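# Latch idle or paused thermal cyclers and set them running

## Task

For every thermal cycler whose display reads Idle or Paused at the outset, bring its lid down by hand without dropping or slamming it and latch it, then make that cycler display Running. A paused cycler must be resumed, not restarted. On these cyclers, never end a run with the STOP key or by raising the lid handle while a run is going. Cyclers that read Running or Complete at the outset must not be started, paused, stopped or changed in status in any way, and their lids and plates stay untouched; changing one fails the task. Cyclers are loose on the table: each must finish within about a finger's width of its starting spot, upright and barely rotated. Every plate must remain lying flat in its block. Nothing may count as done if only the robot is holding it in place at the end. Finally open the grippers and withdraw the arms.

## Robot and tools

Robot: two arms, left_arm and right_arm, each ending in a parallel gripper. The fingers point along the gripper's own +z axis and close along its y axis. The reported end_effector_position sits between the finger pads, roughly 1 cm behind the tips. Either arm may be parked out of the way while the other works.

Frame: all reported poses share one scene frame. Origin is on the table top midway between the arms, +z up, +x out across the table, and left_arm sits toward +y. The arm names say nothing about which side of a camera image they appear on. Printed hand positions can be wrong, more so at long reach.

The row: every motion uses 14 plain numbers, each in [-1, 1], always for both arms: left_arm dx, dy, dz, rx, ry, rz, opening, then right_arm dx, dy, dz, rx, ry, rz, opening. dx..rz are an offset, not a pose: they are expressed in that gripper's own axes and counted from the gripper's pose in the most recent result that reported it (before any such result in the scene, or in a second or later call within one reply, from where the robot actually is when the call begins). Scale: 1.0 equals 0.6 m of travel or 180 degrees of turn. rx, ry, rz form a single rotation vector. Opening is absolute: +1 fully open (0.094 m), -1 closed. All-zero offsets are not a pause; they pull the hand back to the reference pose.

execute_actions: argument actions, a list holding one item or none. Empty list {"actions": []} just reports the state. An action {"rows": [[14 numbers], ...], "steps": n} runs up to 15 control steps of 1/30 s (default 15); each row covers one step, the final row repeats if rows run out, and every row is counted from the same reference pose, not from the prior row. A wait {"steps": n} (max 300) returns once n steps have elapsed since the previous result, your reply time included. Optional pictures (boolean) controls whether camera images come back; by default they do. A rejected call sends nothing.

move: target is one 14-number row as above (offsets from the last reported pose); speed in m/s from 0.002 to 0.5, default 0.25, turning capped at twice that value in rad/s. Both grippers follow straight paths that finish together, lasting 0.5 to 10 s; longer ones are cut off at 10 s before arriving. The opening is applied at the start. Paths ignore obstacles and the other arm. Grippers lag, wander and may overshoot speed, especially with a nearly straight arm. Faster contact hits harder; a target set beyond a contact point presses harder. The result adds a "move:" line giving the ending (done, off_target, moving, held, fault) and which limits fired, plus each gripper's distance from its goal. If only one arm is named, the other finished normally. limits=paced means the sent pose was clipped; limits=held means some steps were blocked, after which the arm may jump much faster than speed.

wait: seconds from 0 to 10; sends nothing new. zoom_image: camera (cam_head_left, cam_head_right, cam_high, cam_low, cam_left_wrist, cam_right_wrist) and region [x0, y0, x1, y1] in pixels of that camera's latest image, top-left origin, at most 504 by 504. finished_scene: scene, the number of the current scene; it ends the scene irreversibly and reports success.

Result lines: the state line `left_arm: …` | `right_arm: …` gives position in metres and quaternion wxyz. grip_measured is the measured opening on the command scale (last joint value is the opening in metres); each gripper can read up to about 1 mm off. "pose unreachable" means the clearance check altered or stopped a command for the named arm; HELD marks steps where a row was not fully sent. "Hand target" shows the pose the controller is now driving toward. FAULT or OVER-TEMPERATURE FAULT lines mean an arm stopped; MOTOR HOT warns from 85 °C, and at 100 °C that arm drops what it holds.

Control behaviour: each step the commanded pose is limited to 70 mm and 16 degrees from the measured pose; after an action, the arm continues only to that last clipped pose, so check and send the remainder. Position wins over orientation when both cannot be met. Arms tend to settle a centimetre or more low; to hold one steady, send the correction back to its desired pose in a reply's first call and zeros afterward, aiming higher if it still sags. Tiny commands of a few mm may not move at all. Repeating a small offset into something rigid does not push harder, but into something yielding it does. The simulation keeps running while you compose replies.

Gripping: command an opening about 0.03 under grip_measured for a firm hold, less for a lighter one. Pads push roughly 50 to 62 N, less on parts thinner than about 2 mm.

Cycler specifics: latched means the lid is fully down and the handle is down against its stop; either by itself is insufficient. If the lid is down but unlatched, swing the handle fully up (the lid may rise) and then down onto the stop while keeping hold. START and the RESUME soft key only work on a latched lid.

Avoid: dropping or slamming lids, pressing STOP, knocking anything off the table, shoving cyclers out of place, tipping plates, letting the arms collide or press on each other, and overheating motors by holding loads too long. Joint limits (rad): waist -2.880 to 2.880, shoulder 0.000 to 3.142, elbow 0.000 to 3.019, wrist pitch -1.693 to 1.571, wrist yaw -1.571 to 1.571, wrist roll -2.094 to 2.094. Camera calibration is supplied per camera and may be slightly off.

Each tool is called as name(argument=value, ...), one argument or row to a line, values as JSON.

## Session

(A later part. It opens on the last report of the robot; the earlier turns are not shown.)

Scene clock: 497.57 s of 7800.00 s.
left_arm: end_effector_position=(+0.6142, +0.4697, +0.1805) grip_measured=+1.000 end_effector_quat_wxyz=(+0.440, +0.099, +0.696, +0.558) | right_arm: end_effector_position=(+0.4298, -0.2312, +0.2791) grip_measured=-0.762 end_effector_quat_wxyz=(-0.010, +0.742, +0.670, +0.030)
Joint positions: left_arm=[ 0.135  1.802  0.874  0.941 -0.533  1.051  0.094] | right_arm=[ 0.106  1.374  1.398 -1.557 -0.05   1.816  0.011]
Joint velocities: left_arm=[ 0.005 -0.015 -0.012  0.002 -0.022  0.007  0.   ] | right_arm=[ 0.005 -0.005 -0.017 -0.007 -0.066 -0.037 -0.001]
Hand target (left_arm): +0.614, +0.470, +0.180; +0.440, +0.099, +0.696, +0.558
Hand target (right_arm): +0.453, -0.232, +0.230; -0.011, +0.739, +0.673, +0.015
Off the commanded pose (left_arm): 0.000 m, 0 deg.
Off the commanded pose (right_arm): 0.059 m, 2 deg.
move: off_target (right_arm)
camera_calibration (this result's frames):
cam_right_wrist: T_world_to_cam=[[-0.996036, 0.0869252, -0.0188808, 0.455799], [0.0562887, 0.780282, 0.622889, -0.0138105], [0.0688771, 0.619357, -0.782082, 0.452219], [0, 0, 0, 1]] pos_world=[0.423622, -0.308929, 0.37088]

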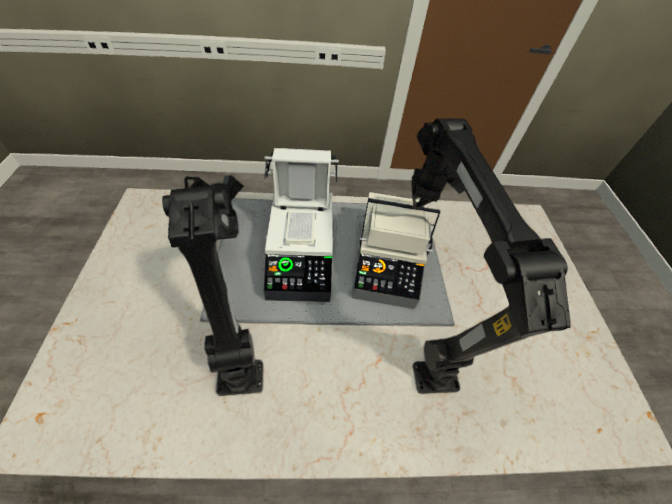

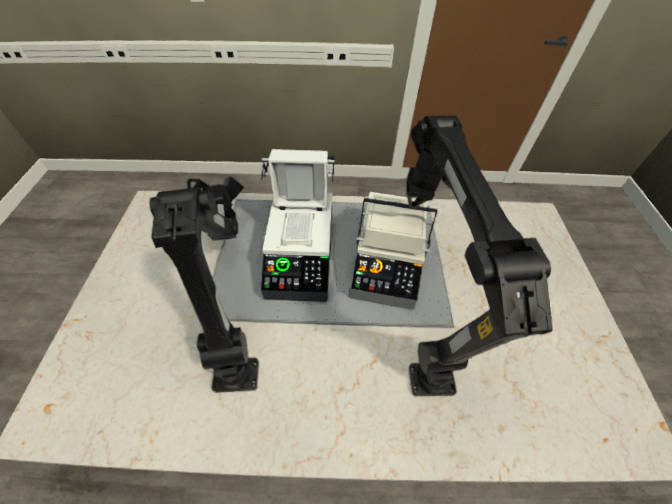

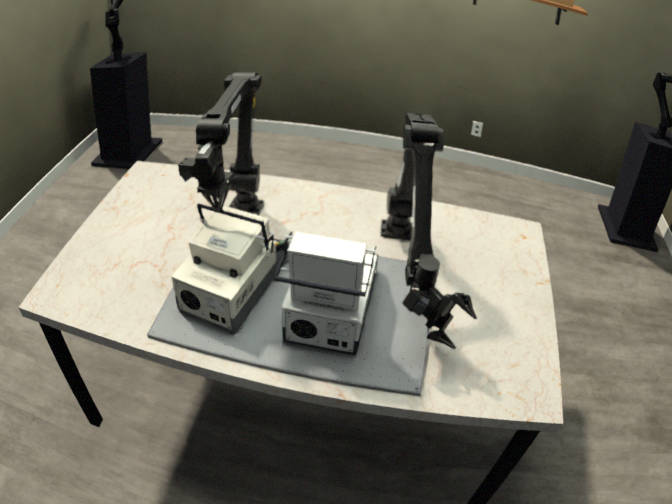

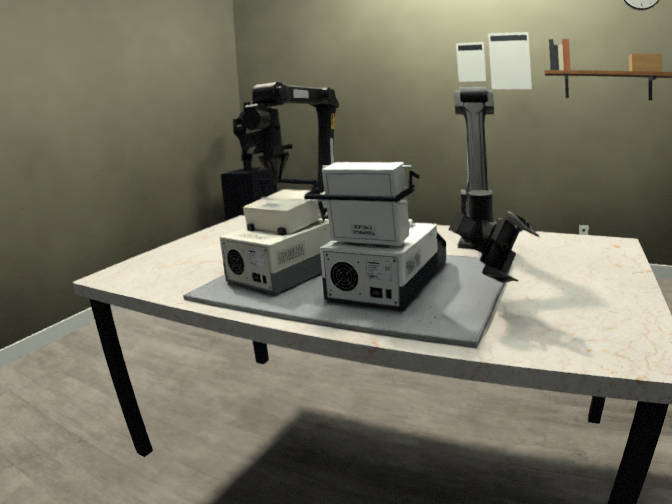

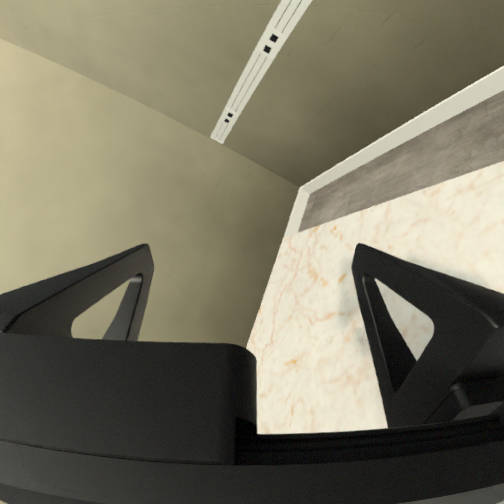

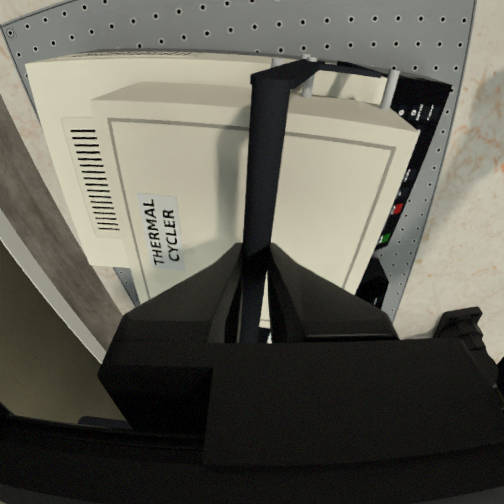

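move(
  target=[0,0,0,0,0,0,1,0,-0.02,0.13,0,0,0,-0.78],
  speed=0.05,
)

move(
  target=[0,0,0,0,0,0,1,0,-0.06,0.13,0,0,0,-0.78],
  speed=0.05,
)

move(
  target=[0,0,0,0,0,0,1,0,-0.08,0.12,0,0,0,-0.78],
  speed=0.05,
)

zoom_image(
  camera="cam_right_wrist",
  region=[200,0,504,250],
)

Scene clock: 507.00 s of 7800.00 s.
left_arm: end_effector_position=(+0.6142, +0.4697, +0.1805) grip_measured=+1.000 end_effector_quat_wxyz=(+0.440, +0.099, +0.696, +0.558) | right_arm: end_effector_position=(+0.4238, -0.2304, +0.2744) grip_measured=-0.762 end_effector_quat_wxyz=(+0.029, +0.743, +0.662, +0.093)
Joint positions: left_arm=[ 0.135  1.802  0.874  0.941 -0.533  1.051  0.094] | right_arm=[ 0.108  1.264  1.274 -1.394 -0.054  1.837  0.011]
Joint velocities: left_arm=[-0.005 -0.015 -0.002  0.002  0.037 -0.051  0.   ] | right_arm=[ 0.005 -0.015  0.007  0.012  0.066 -0.051  0.   ]
Hand target (left_arm): +0.614, +0.470, +0.180; +0.440, +0.099, +0.696, +0.558
Hand target (right_arm): +0.413, -0.227, +0.210; -0.010, +0.741, +0.670, +0.030
Off the commanded pose (left_arm): 0.000 m, 0 deg.
Off the commanded pose (right_arm): 0.074 m, 9 deg; position clipped at the last step of the last action.
After step 90, 4.63 s passed at rest.
move: off_target (right_arm); limits=paced
camera_calibration (this result's frames):
cam_right_wrist: T_world_to_cam=[[-0.981385, 0.106567, -0.159771, 0.48658], [-0.022426, 0.762643, 0.646431, 0.0116258], [0.190736, 0.637981, -0.746056, 0.391175], [0, 0, 0, 1]] pos_world=[0.403172, -0.310282, 0.362064]

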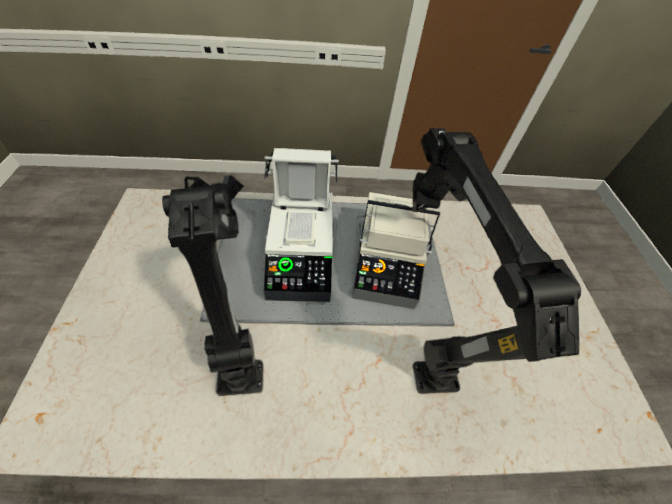

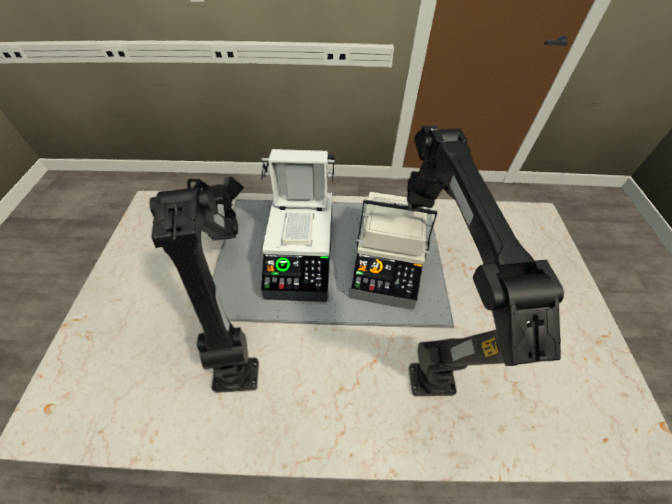

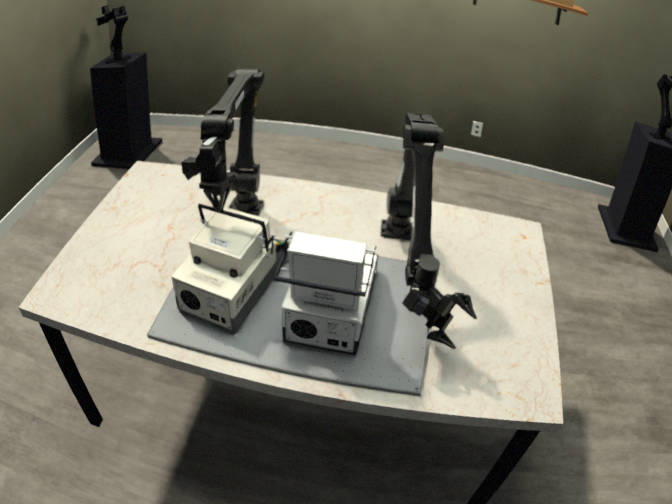

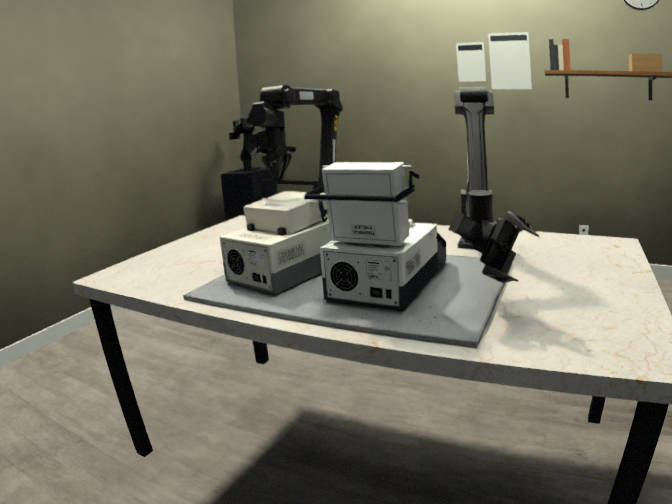

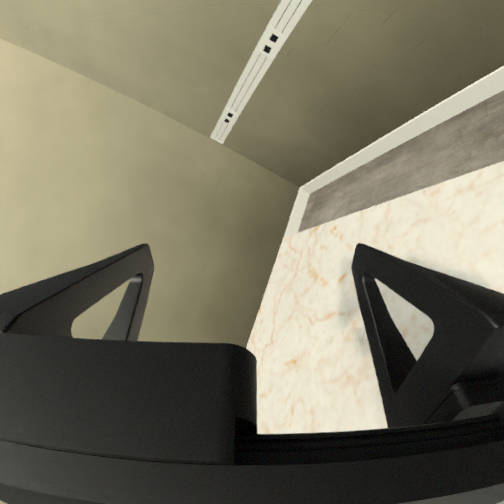

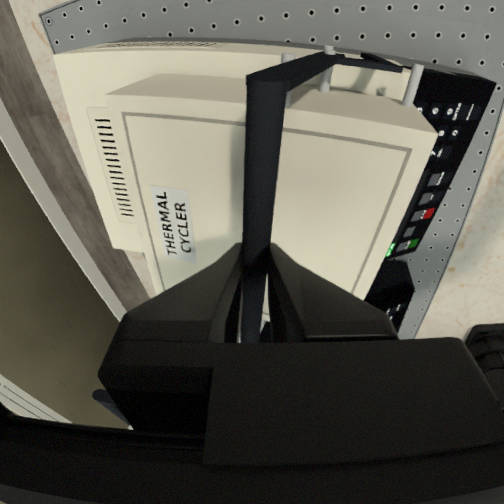

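Scene clock: 508.97 s of 7800.00 s.
left_arm: end_effector_position=(+0.6142, +0.4697, +0.1805) grip_measured=+1.000 end_effector_quat_wxyz=(+0.440, +0.099, +0.696, +0.558) | right_arm: end_effector_position=(+0.4143, -0.2288, +0.2747) grip_measured=-0.762 end_effector_quat_wxyz=(+0.077, +0.739, +0.650, +0.160)
Joint positions: left_arm=[ 0.135  1.802  0.874  0.941 -0.533  1.051  0.094] | right_arm=[ 0.122  1.134  1.141 -1.222 -0.04   1.865  0.011]
Joint velocities: left_arm=[ 0.005  0.005  0.002  0.007 -0.022 -0.022  0.   ] | right_arm=[-0.005  0.005  0.012 -0.012 -0.022 -0.051 -0.001]
Hand target (left_arm): +0.614, +0.470, +0.180; +0.440, +0.099, +0.696, +0.558
Hand target (right_arm): +0.396, -0.223, +0.208; +0.030, +0.743, +0.662, +0.092
Off the commanded pose (left_arm): 0.000 m, 0 deg.
Off the commanded pose (right_arm): 0.084 m, 10 deg; position clipped at the last step of the last action.
move: off_target (right_arm); limits=paced
camera_calibration (this result's frames):
cam_right_wrist: T_world_to_cam=[[-0.939604, 0.128203, -0.317346, 0.508101], [-0.117139, 0.75075, 0.650118, 0.0455248], [0.321594, 0.648027, -0.69039, 0.325008], [0, 0, 0, 1]] pos_world=[0.378226, -0.309932, 0.35603]

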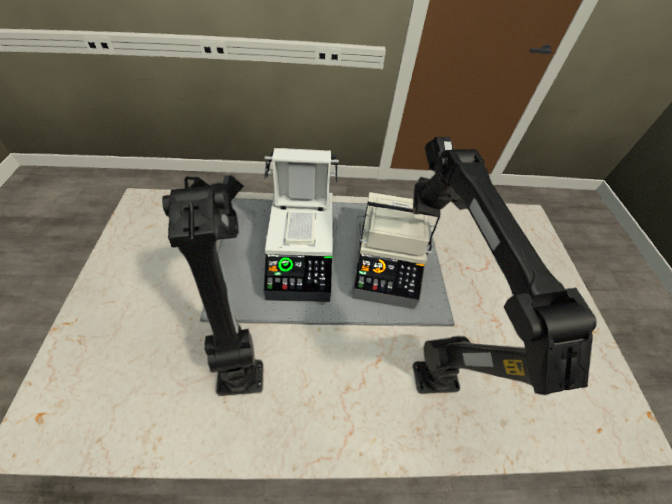

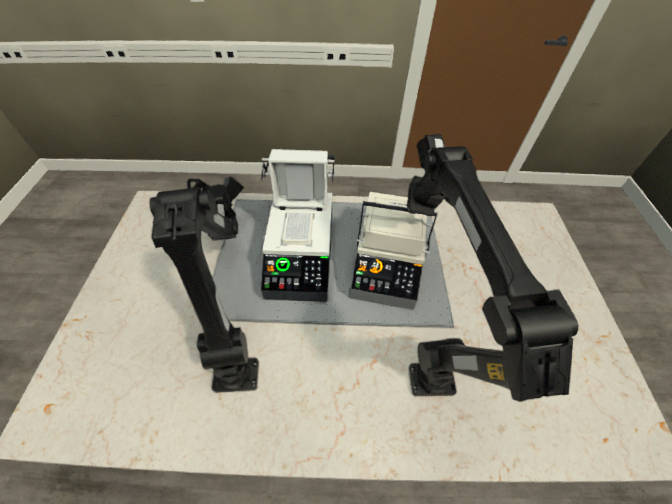

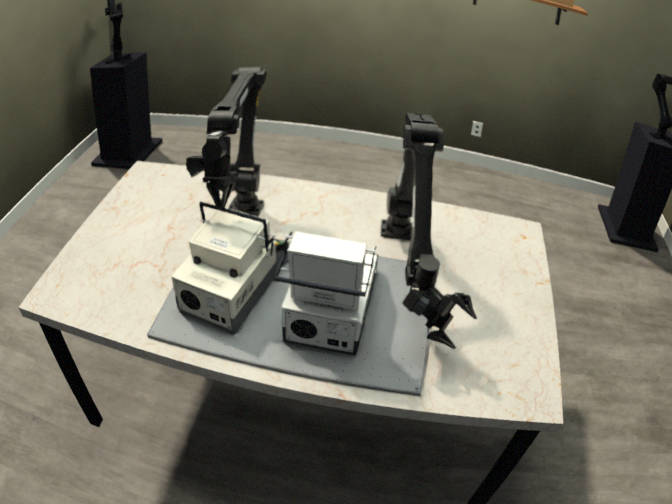

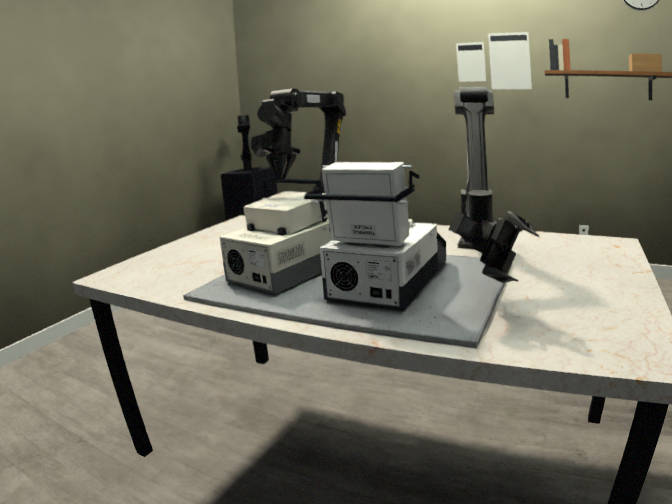

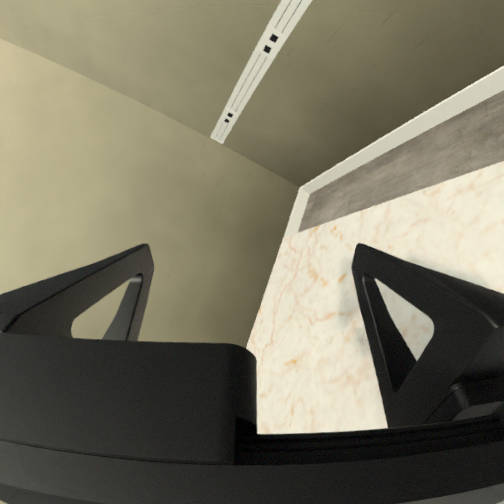

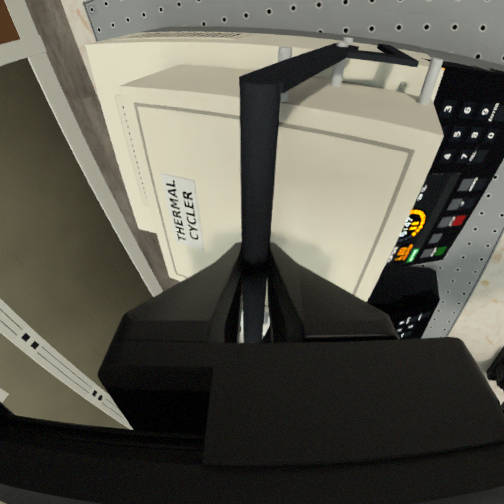

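Scene clock: 510.93 s of 7800.00 s.
left_arm: end_effector_position=(+0.6142, +0.4697, +0.1805) grip_measured=+1.000 end_effector_quat_wxyz=(+0.440, +0.099, +0.696, +0.558) | right_arm: end_effector_position=(+0.4056, -0.2272, +0.2751) grip_measured=-0.763 end_effector_quat_wxyz=(+0.129, +0.728, +0.635, +0.225)
Joint positions: left_arm=[ 0.135  1.802  0.874  0.941 -0.533  1.051  0.094] | right_arm=[ 0.144  1.008  1.01  -1.048 -0.007  1.891  0.011]
Joint velocities: left_arm=[-0.005 -0.005  0.017  0.002 -0.037  0.066  0.   ] | right_arm=[-0.005 -0.005 -0.002 -0.012 -0.037 -0.022 -0.   ]
Hand target (left_arm): +0.614, +0.470, +0.180; +0.440, +0.099, +0.696, +0.558
Hand target (right_arm): +0.387, -0.219, +0.207; +0.079, +0.739, +0.650, +0.160
Off the commanded pose (left_arm): 0.000 m, 0 deg.
Off the commanded pose (right_arm): 0.085 m, 10 deg; position clipped at the last step of the last action.
move: off_target (right_arm); limits=paced
camera_calibration (this result's frames):
cam_right_wrist: T_world_to_cam=[[-0.870699, 0.145893, -0.469679, 0.517813], [-0.214542, 0.746665, 0.629654, 0.0872684], [0.442554, 0.649005, -0.61882, 0.258485], [0, 0, 0, 1]] pos_world=[0.355189, -0.308464, 0.348213]

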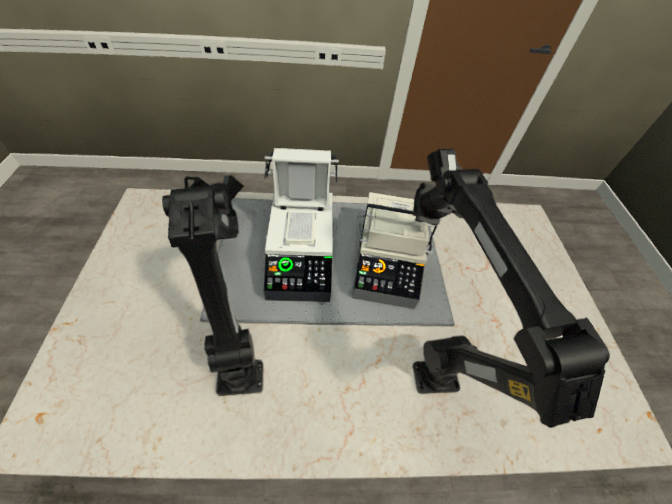

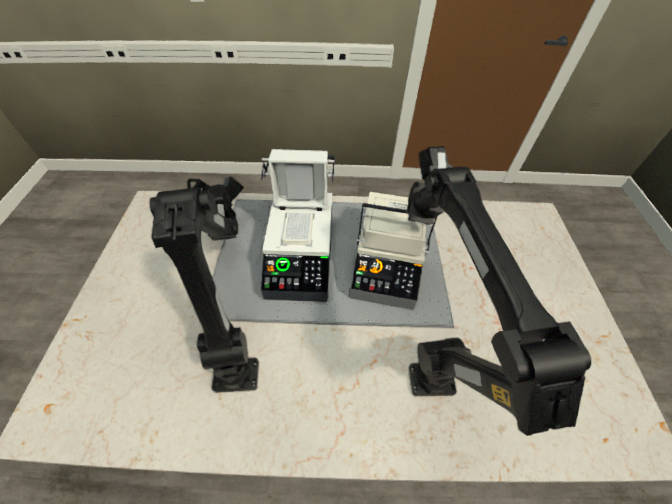

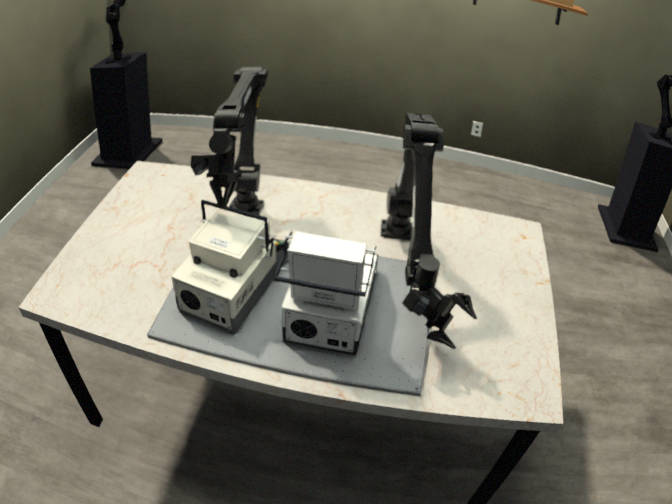

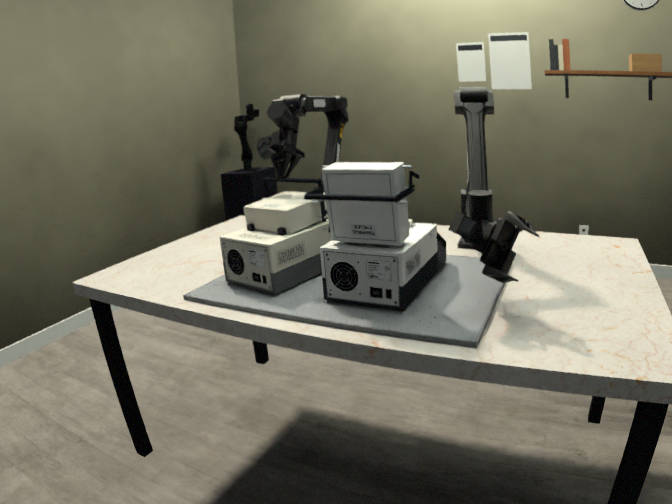

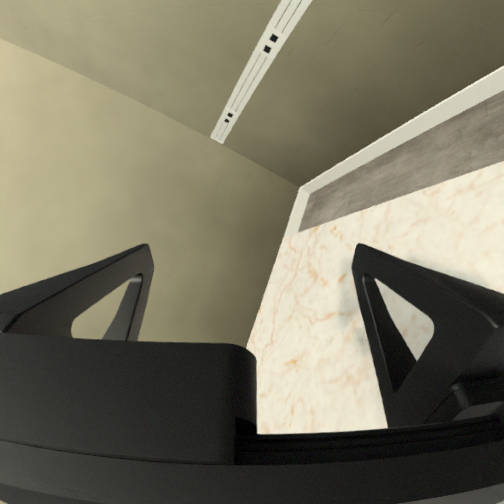

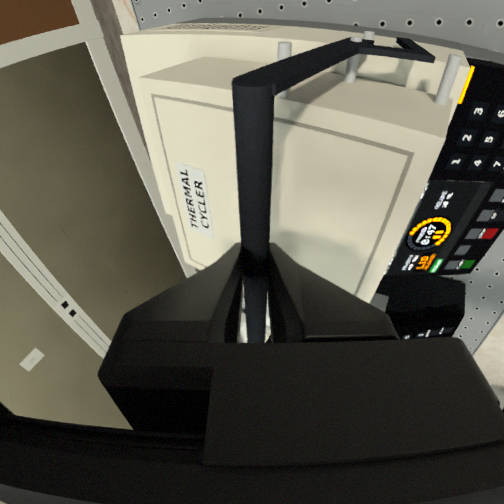

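Region (200, 0, 504, 250) of cam_right_wrist's 504x504 image, scaled by 1.658, with more detail than that image has; it fills the top 414 rows of this view, and the rest is white.

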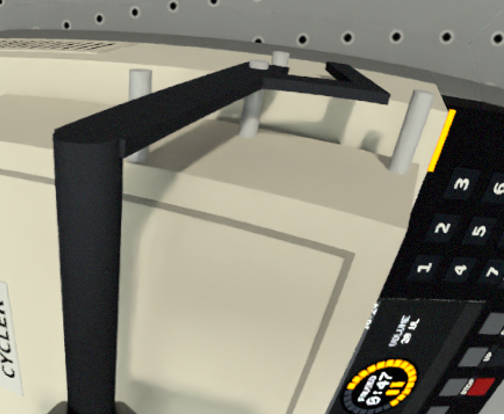

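move(
  target=[0,0,0,0,0,0,1,-0.015,-0.12,0.04,0.08,0,0,-0.78],
  speed=0.05,
)

move(
  target=[0,0,0,0,0,0,1,-0.015,-0.1,0.07,0.05,0,0,-0.78],
  speed=0.05,
)

move(
  target=[0,0,0,0,0,0,1,-0.015,-0.07,0.1,0.03,0,0,-0.78],
  speed=0.05,
)

Scene clock: 525.03 s of 7800.00 s.
left_arm: end_effector_position=(+0.6142, +0.4697, +0.1805) grip_measured=+1.000 end_effector_quat_wxyz=(+0.440, +0.099, +0.696, +0.558) | right_arm: end_effector_position=(+0.3868, -0.2244, +0.2767) grip_measured=-0.763 end_effector_quat_wxyz=(+0.098, +0.728, +0.642, +0.218)
Joint positions: left_arm=[ 0.135  1.802  0.874  0.941 -0.533  1.051  0.094] | right_arm=[ 0.137  0.986  1.015 -1.12  -0.058  1.885  0.011]
Joint velocities: left_arm=[-0.015 -0.005 -0.027 -0.007  0.037 -0.007  0.   ] | right_arm=[-0.015 -0.005  0.007 -0.017 -0.007  0.037 -0.001]
Hand target (left_arm): +0.614, +0.470, +0.180; +0.440, +0.099, +0.696, +0.558
Hand target (right_arm): +0.354, -0.223, +0.225; +0.039, +0.738, +0.659, +0.143
Off the commanded pose (left_arm): 0.000 m, 0 deg.
Off the commanded pose (right_arm): 0.067 m, 11 deg.
After step 90, 8.37 s passed at rest.
move: off_target (right_arm)
camera_calibration (this result's frames):
cam_right_wrist: T_world_to_cam=[[-0.897152, 0.140914, -0.418644, 0.496821], [-0.197088, 0.720488, 0.664871, 0.0577682], [0.395317, 0.679, -0.618614, 0.290926], [0, 0, 0, 1]] pos_world=[0.342101, -0.309169, 0.349553]

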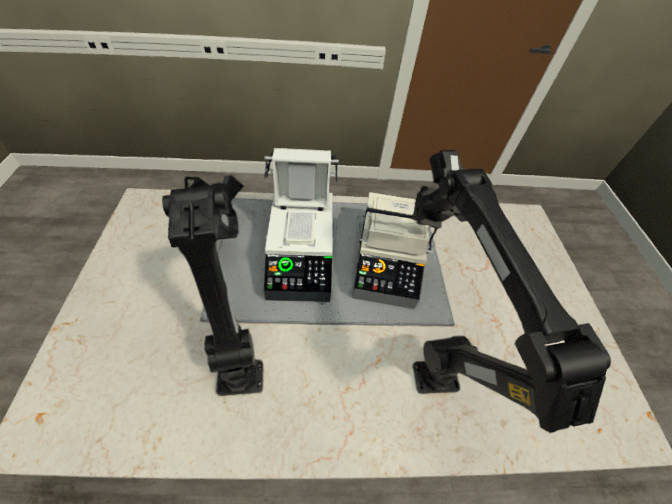

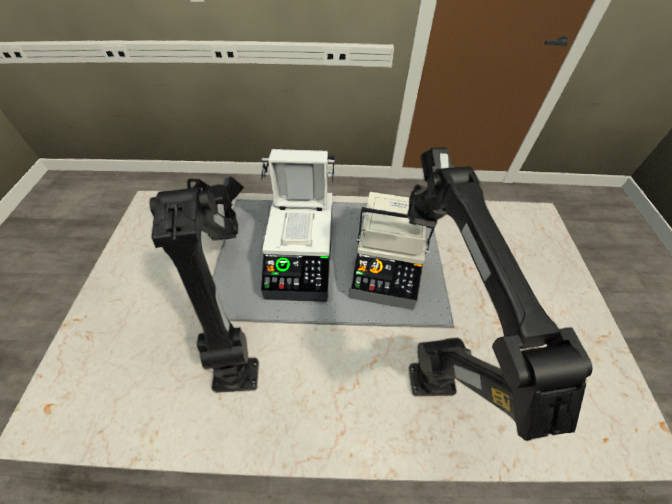

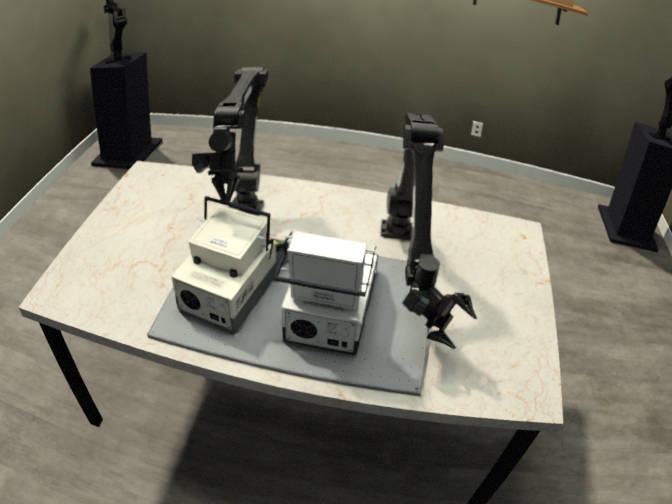

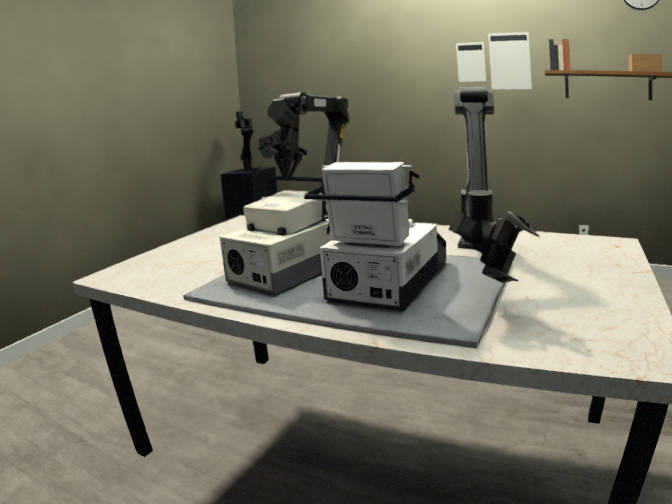

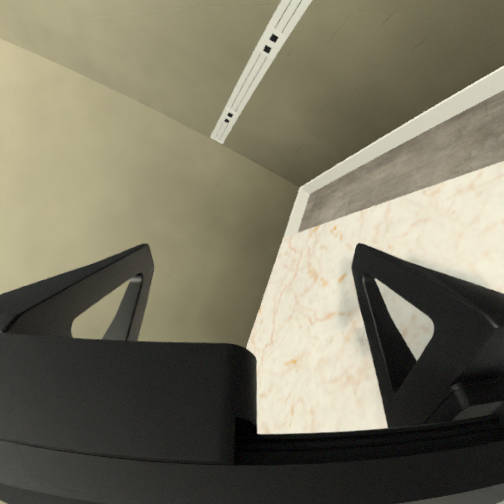

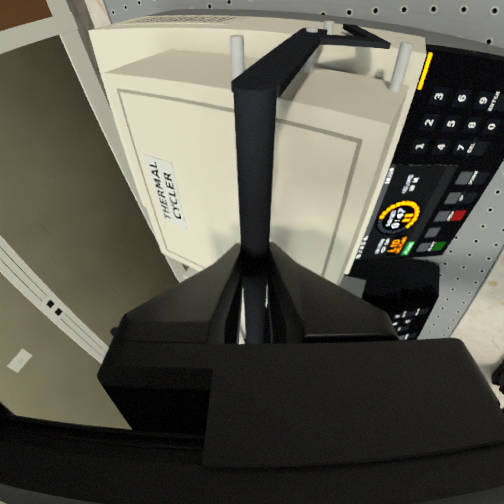

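Scene clock: 526.83 s of 7800.00 s.
left_arm: end_effector_position=(+0.6142, +0.4697, +0.1805) grip_measured=+1.000 end_effector_quat_wxyz=(+0.440, +0.099, +0.696, +0.558) | right_arm: end_effector_position=(+0.3741, -0.2226, +0.2734) grip_measured=-0.763 end_effector_quat_wxyz=(+0.093, +0.724, +0.643, +0.232)
Joint positions: left_arm=[ 0.135  1.802  0.874  0.941 -0.533  1.051  0.094] | right_arm=[ 0.137  0.939  0.972 -1.104 -0.083  1.885  0.011]
Joint velocities: left_arm=[-0.005 -0.015  0.002 -0.007 -0.051  0.051  0.   ] | right_arm=[-0.005  0.005 -0.012  0.002 -0.037 -0.022  0.   ]
Hand target (left_arm): +0.614, +0.470, +0.180; +0.440, +0.099, +0.696, +0.558
Hand target (right_arm): +0.349, -0.220, +0.218; +0.042, +0.734, +0.658, +0.166
Off the commanded pose (left_arm): 0.000 m, 0 deg.
Off the commanded pose (right_arm): 0.065 m, 10 deg.
move: off_target (right_arm)
camera_calibration (this result's frames):
cam_right_wrist: T_world_to_cam=[[-0.891808, 0.1415, -0.429717, 0.484921], [-0.215756, 0.70184, 0.678874, 0.0551915], [0.397653, 0.698139, -0.595377, 0.289689], [0, 0, 0, 1]] pos_world=[0.329169, -0.309595, 0.343385]

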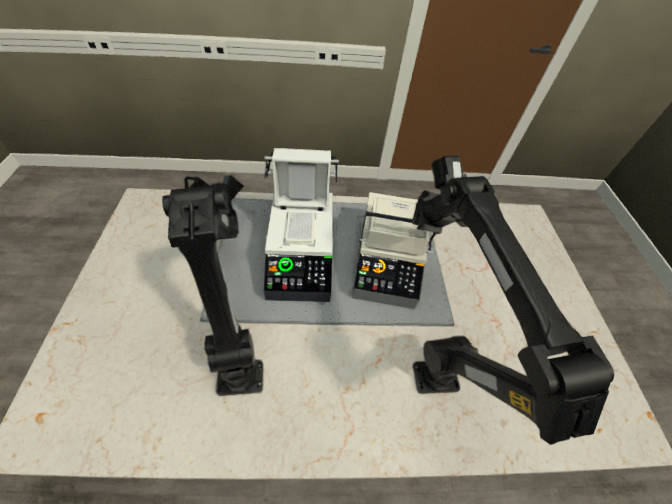

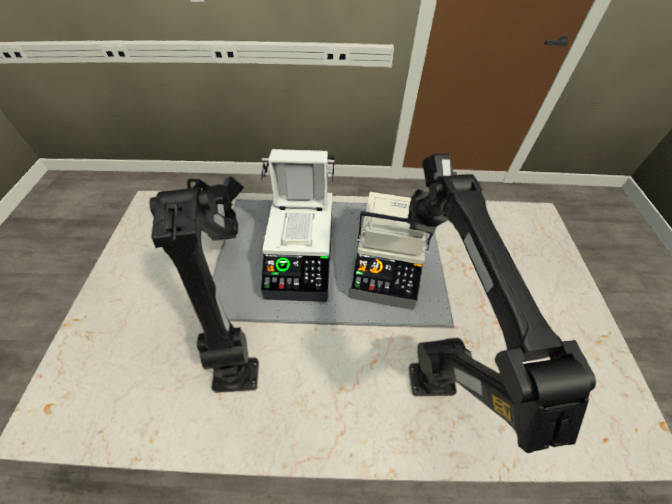

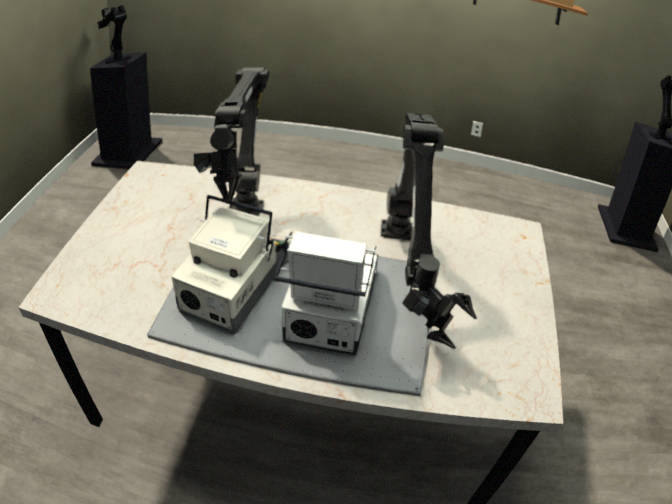

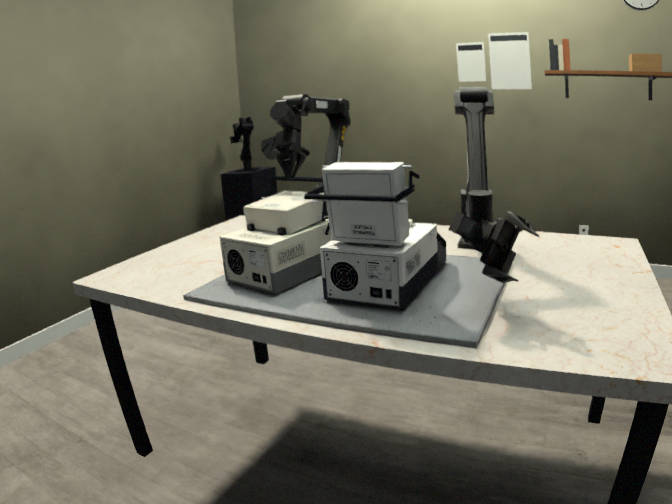

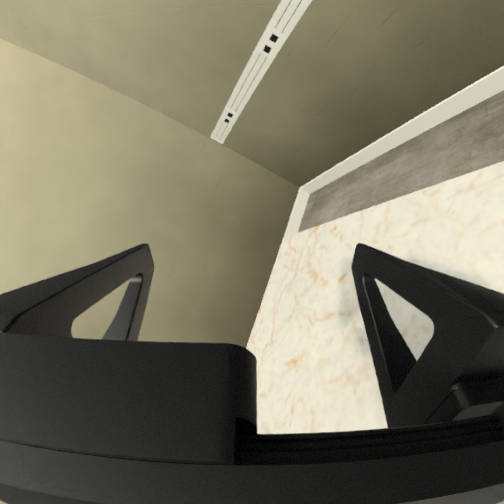

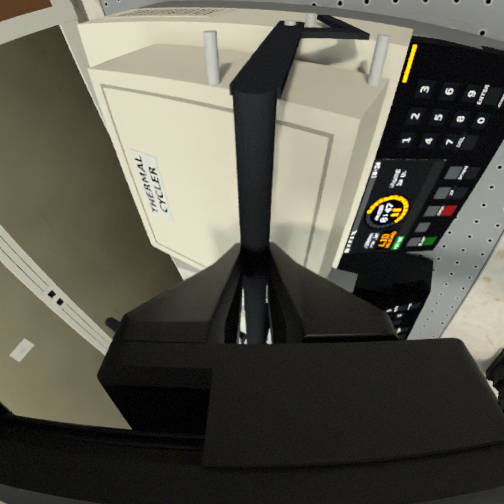

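Scene clock: 528.53 s of 7800.00 s.
left_arm: end_effector_position=(+0.6142, +0.4697, +0.1805) grip_measured=+1.000 end_effector_quat_wxyz=(+0.440, +0.099, +0.696, +0.558) | right_arm: end_effector_position=(+0.3735, -0.2224, +0.2718) grip_measured=-0.763 end_effector_quat_wxyz=(+0.111, +0.716, +0.638, +0.263)
Joint positions: left_arm=[ 0.135  1.802  0.874  0.941 -0.533  1.051  0.094] | right_arm=[ 0.137  0.892  0.918 -1.024 -0.084  1.885  0.011]
Joint velocities: left_arm=[-0.005 -0.005 -0.002  0.007 -0.007  0.037  0.   ] | right_arm=[ 0.005 -0.015 -0.012  0.002 -0.007 -0.022  0.001]
Hand target (left_arm): +0.614, +0.470, +0.180; +0.440, +0.099, +0.696, +0.558
Hand target (right_arm): +0.357, -0.217, +0.206; +0.060, +0.728, +0.653, +0.201
Off the commanded pose (left_arm): 0.000 m, 0 deg.
Off the commanded pose (right_arm): 0.072 m, 9 deg.
move: off_target (right_arm)
camera_calibration (this result's frames):
cam_right_wrist: T_world_to_cam=[[-0.858688, 0.147267, -0.490885, 0.489179], [-0.265225, 0.691895, 0.671518, 0.0742551], [0.438533, 0.706819, -0.555063, 0.264531], [0, 0, 0, 1]] pos_world=[0.323741, -0.310392, 0.337099]

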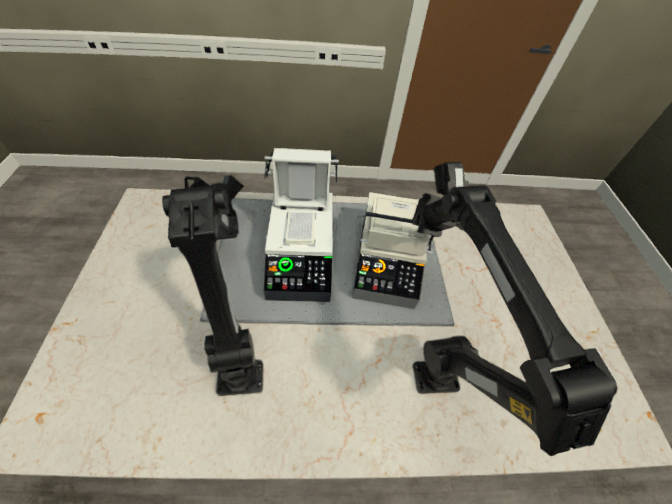

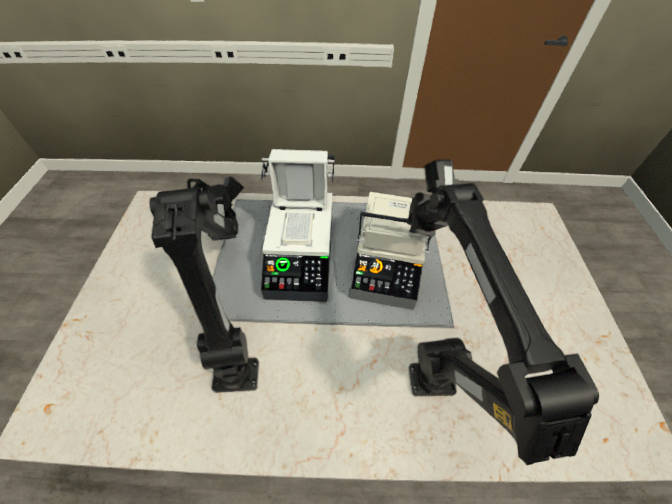

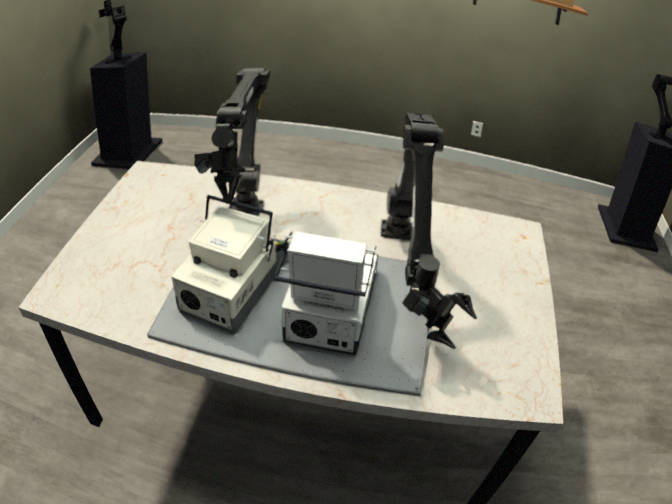

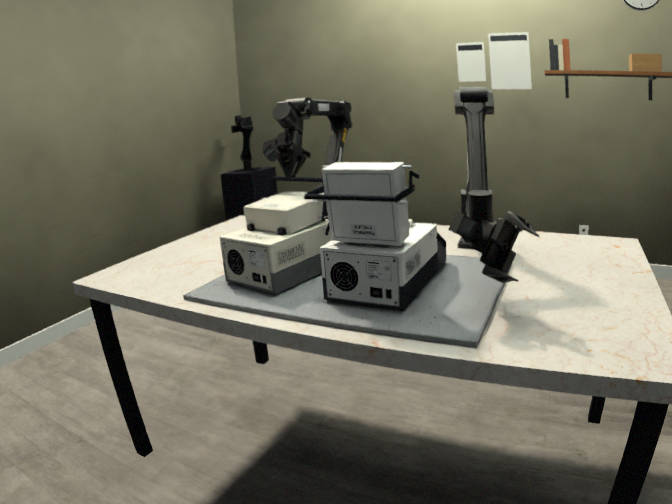

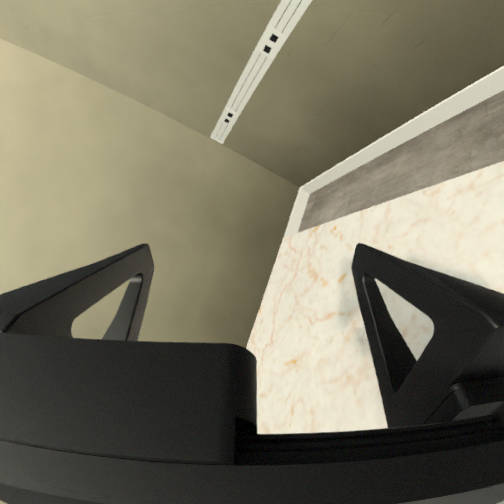

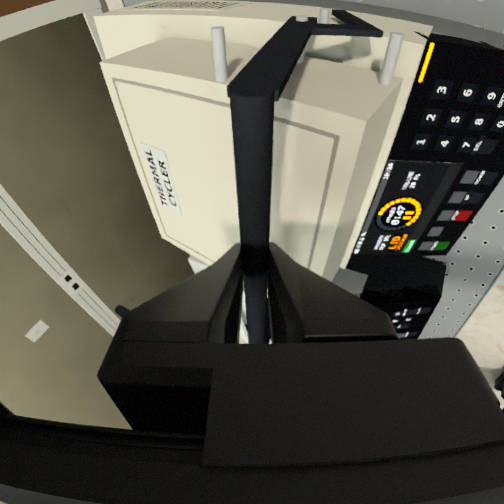

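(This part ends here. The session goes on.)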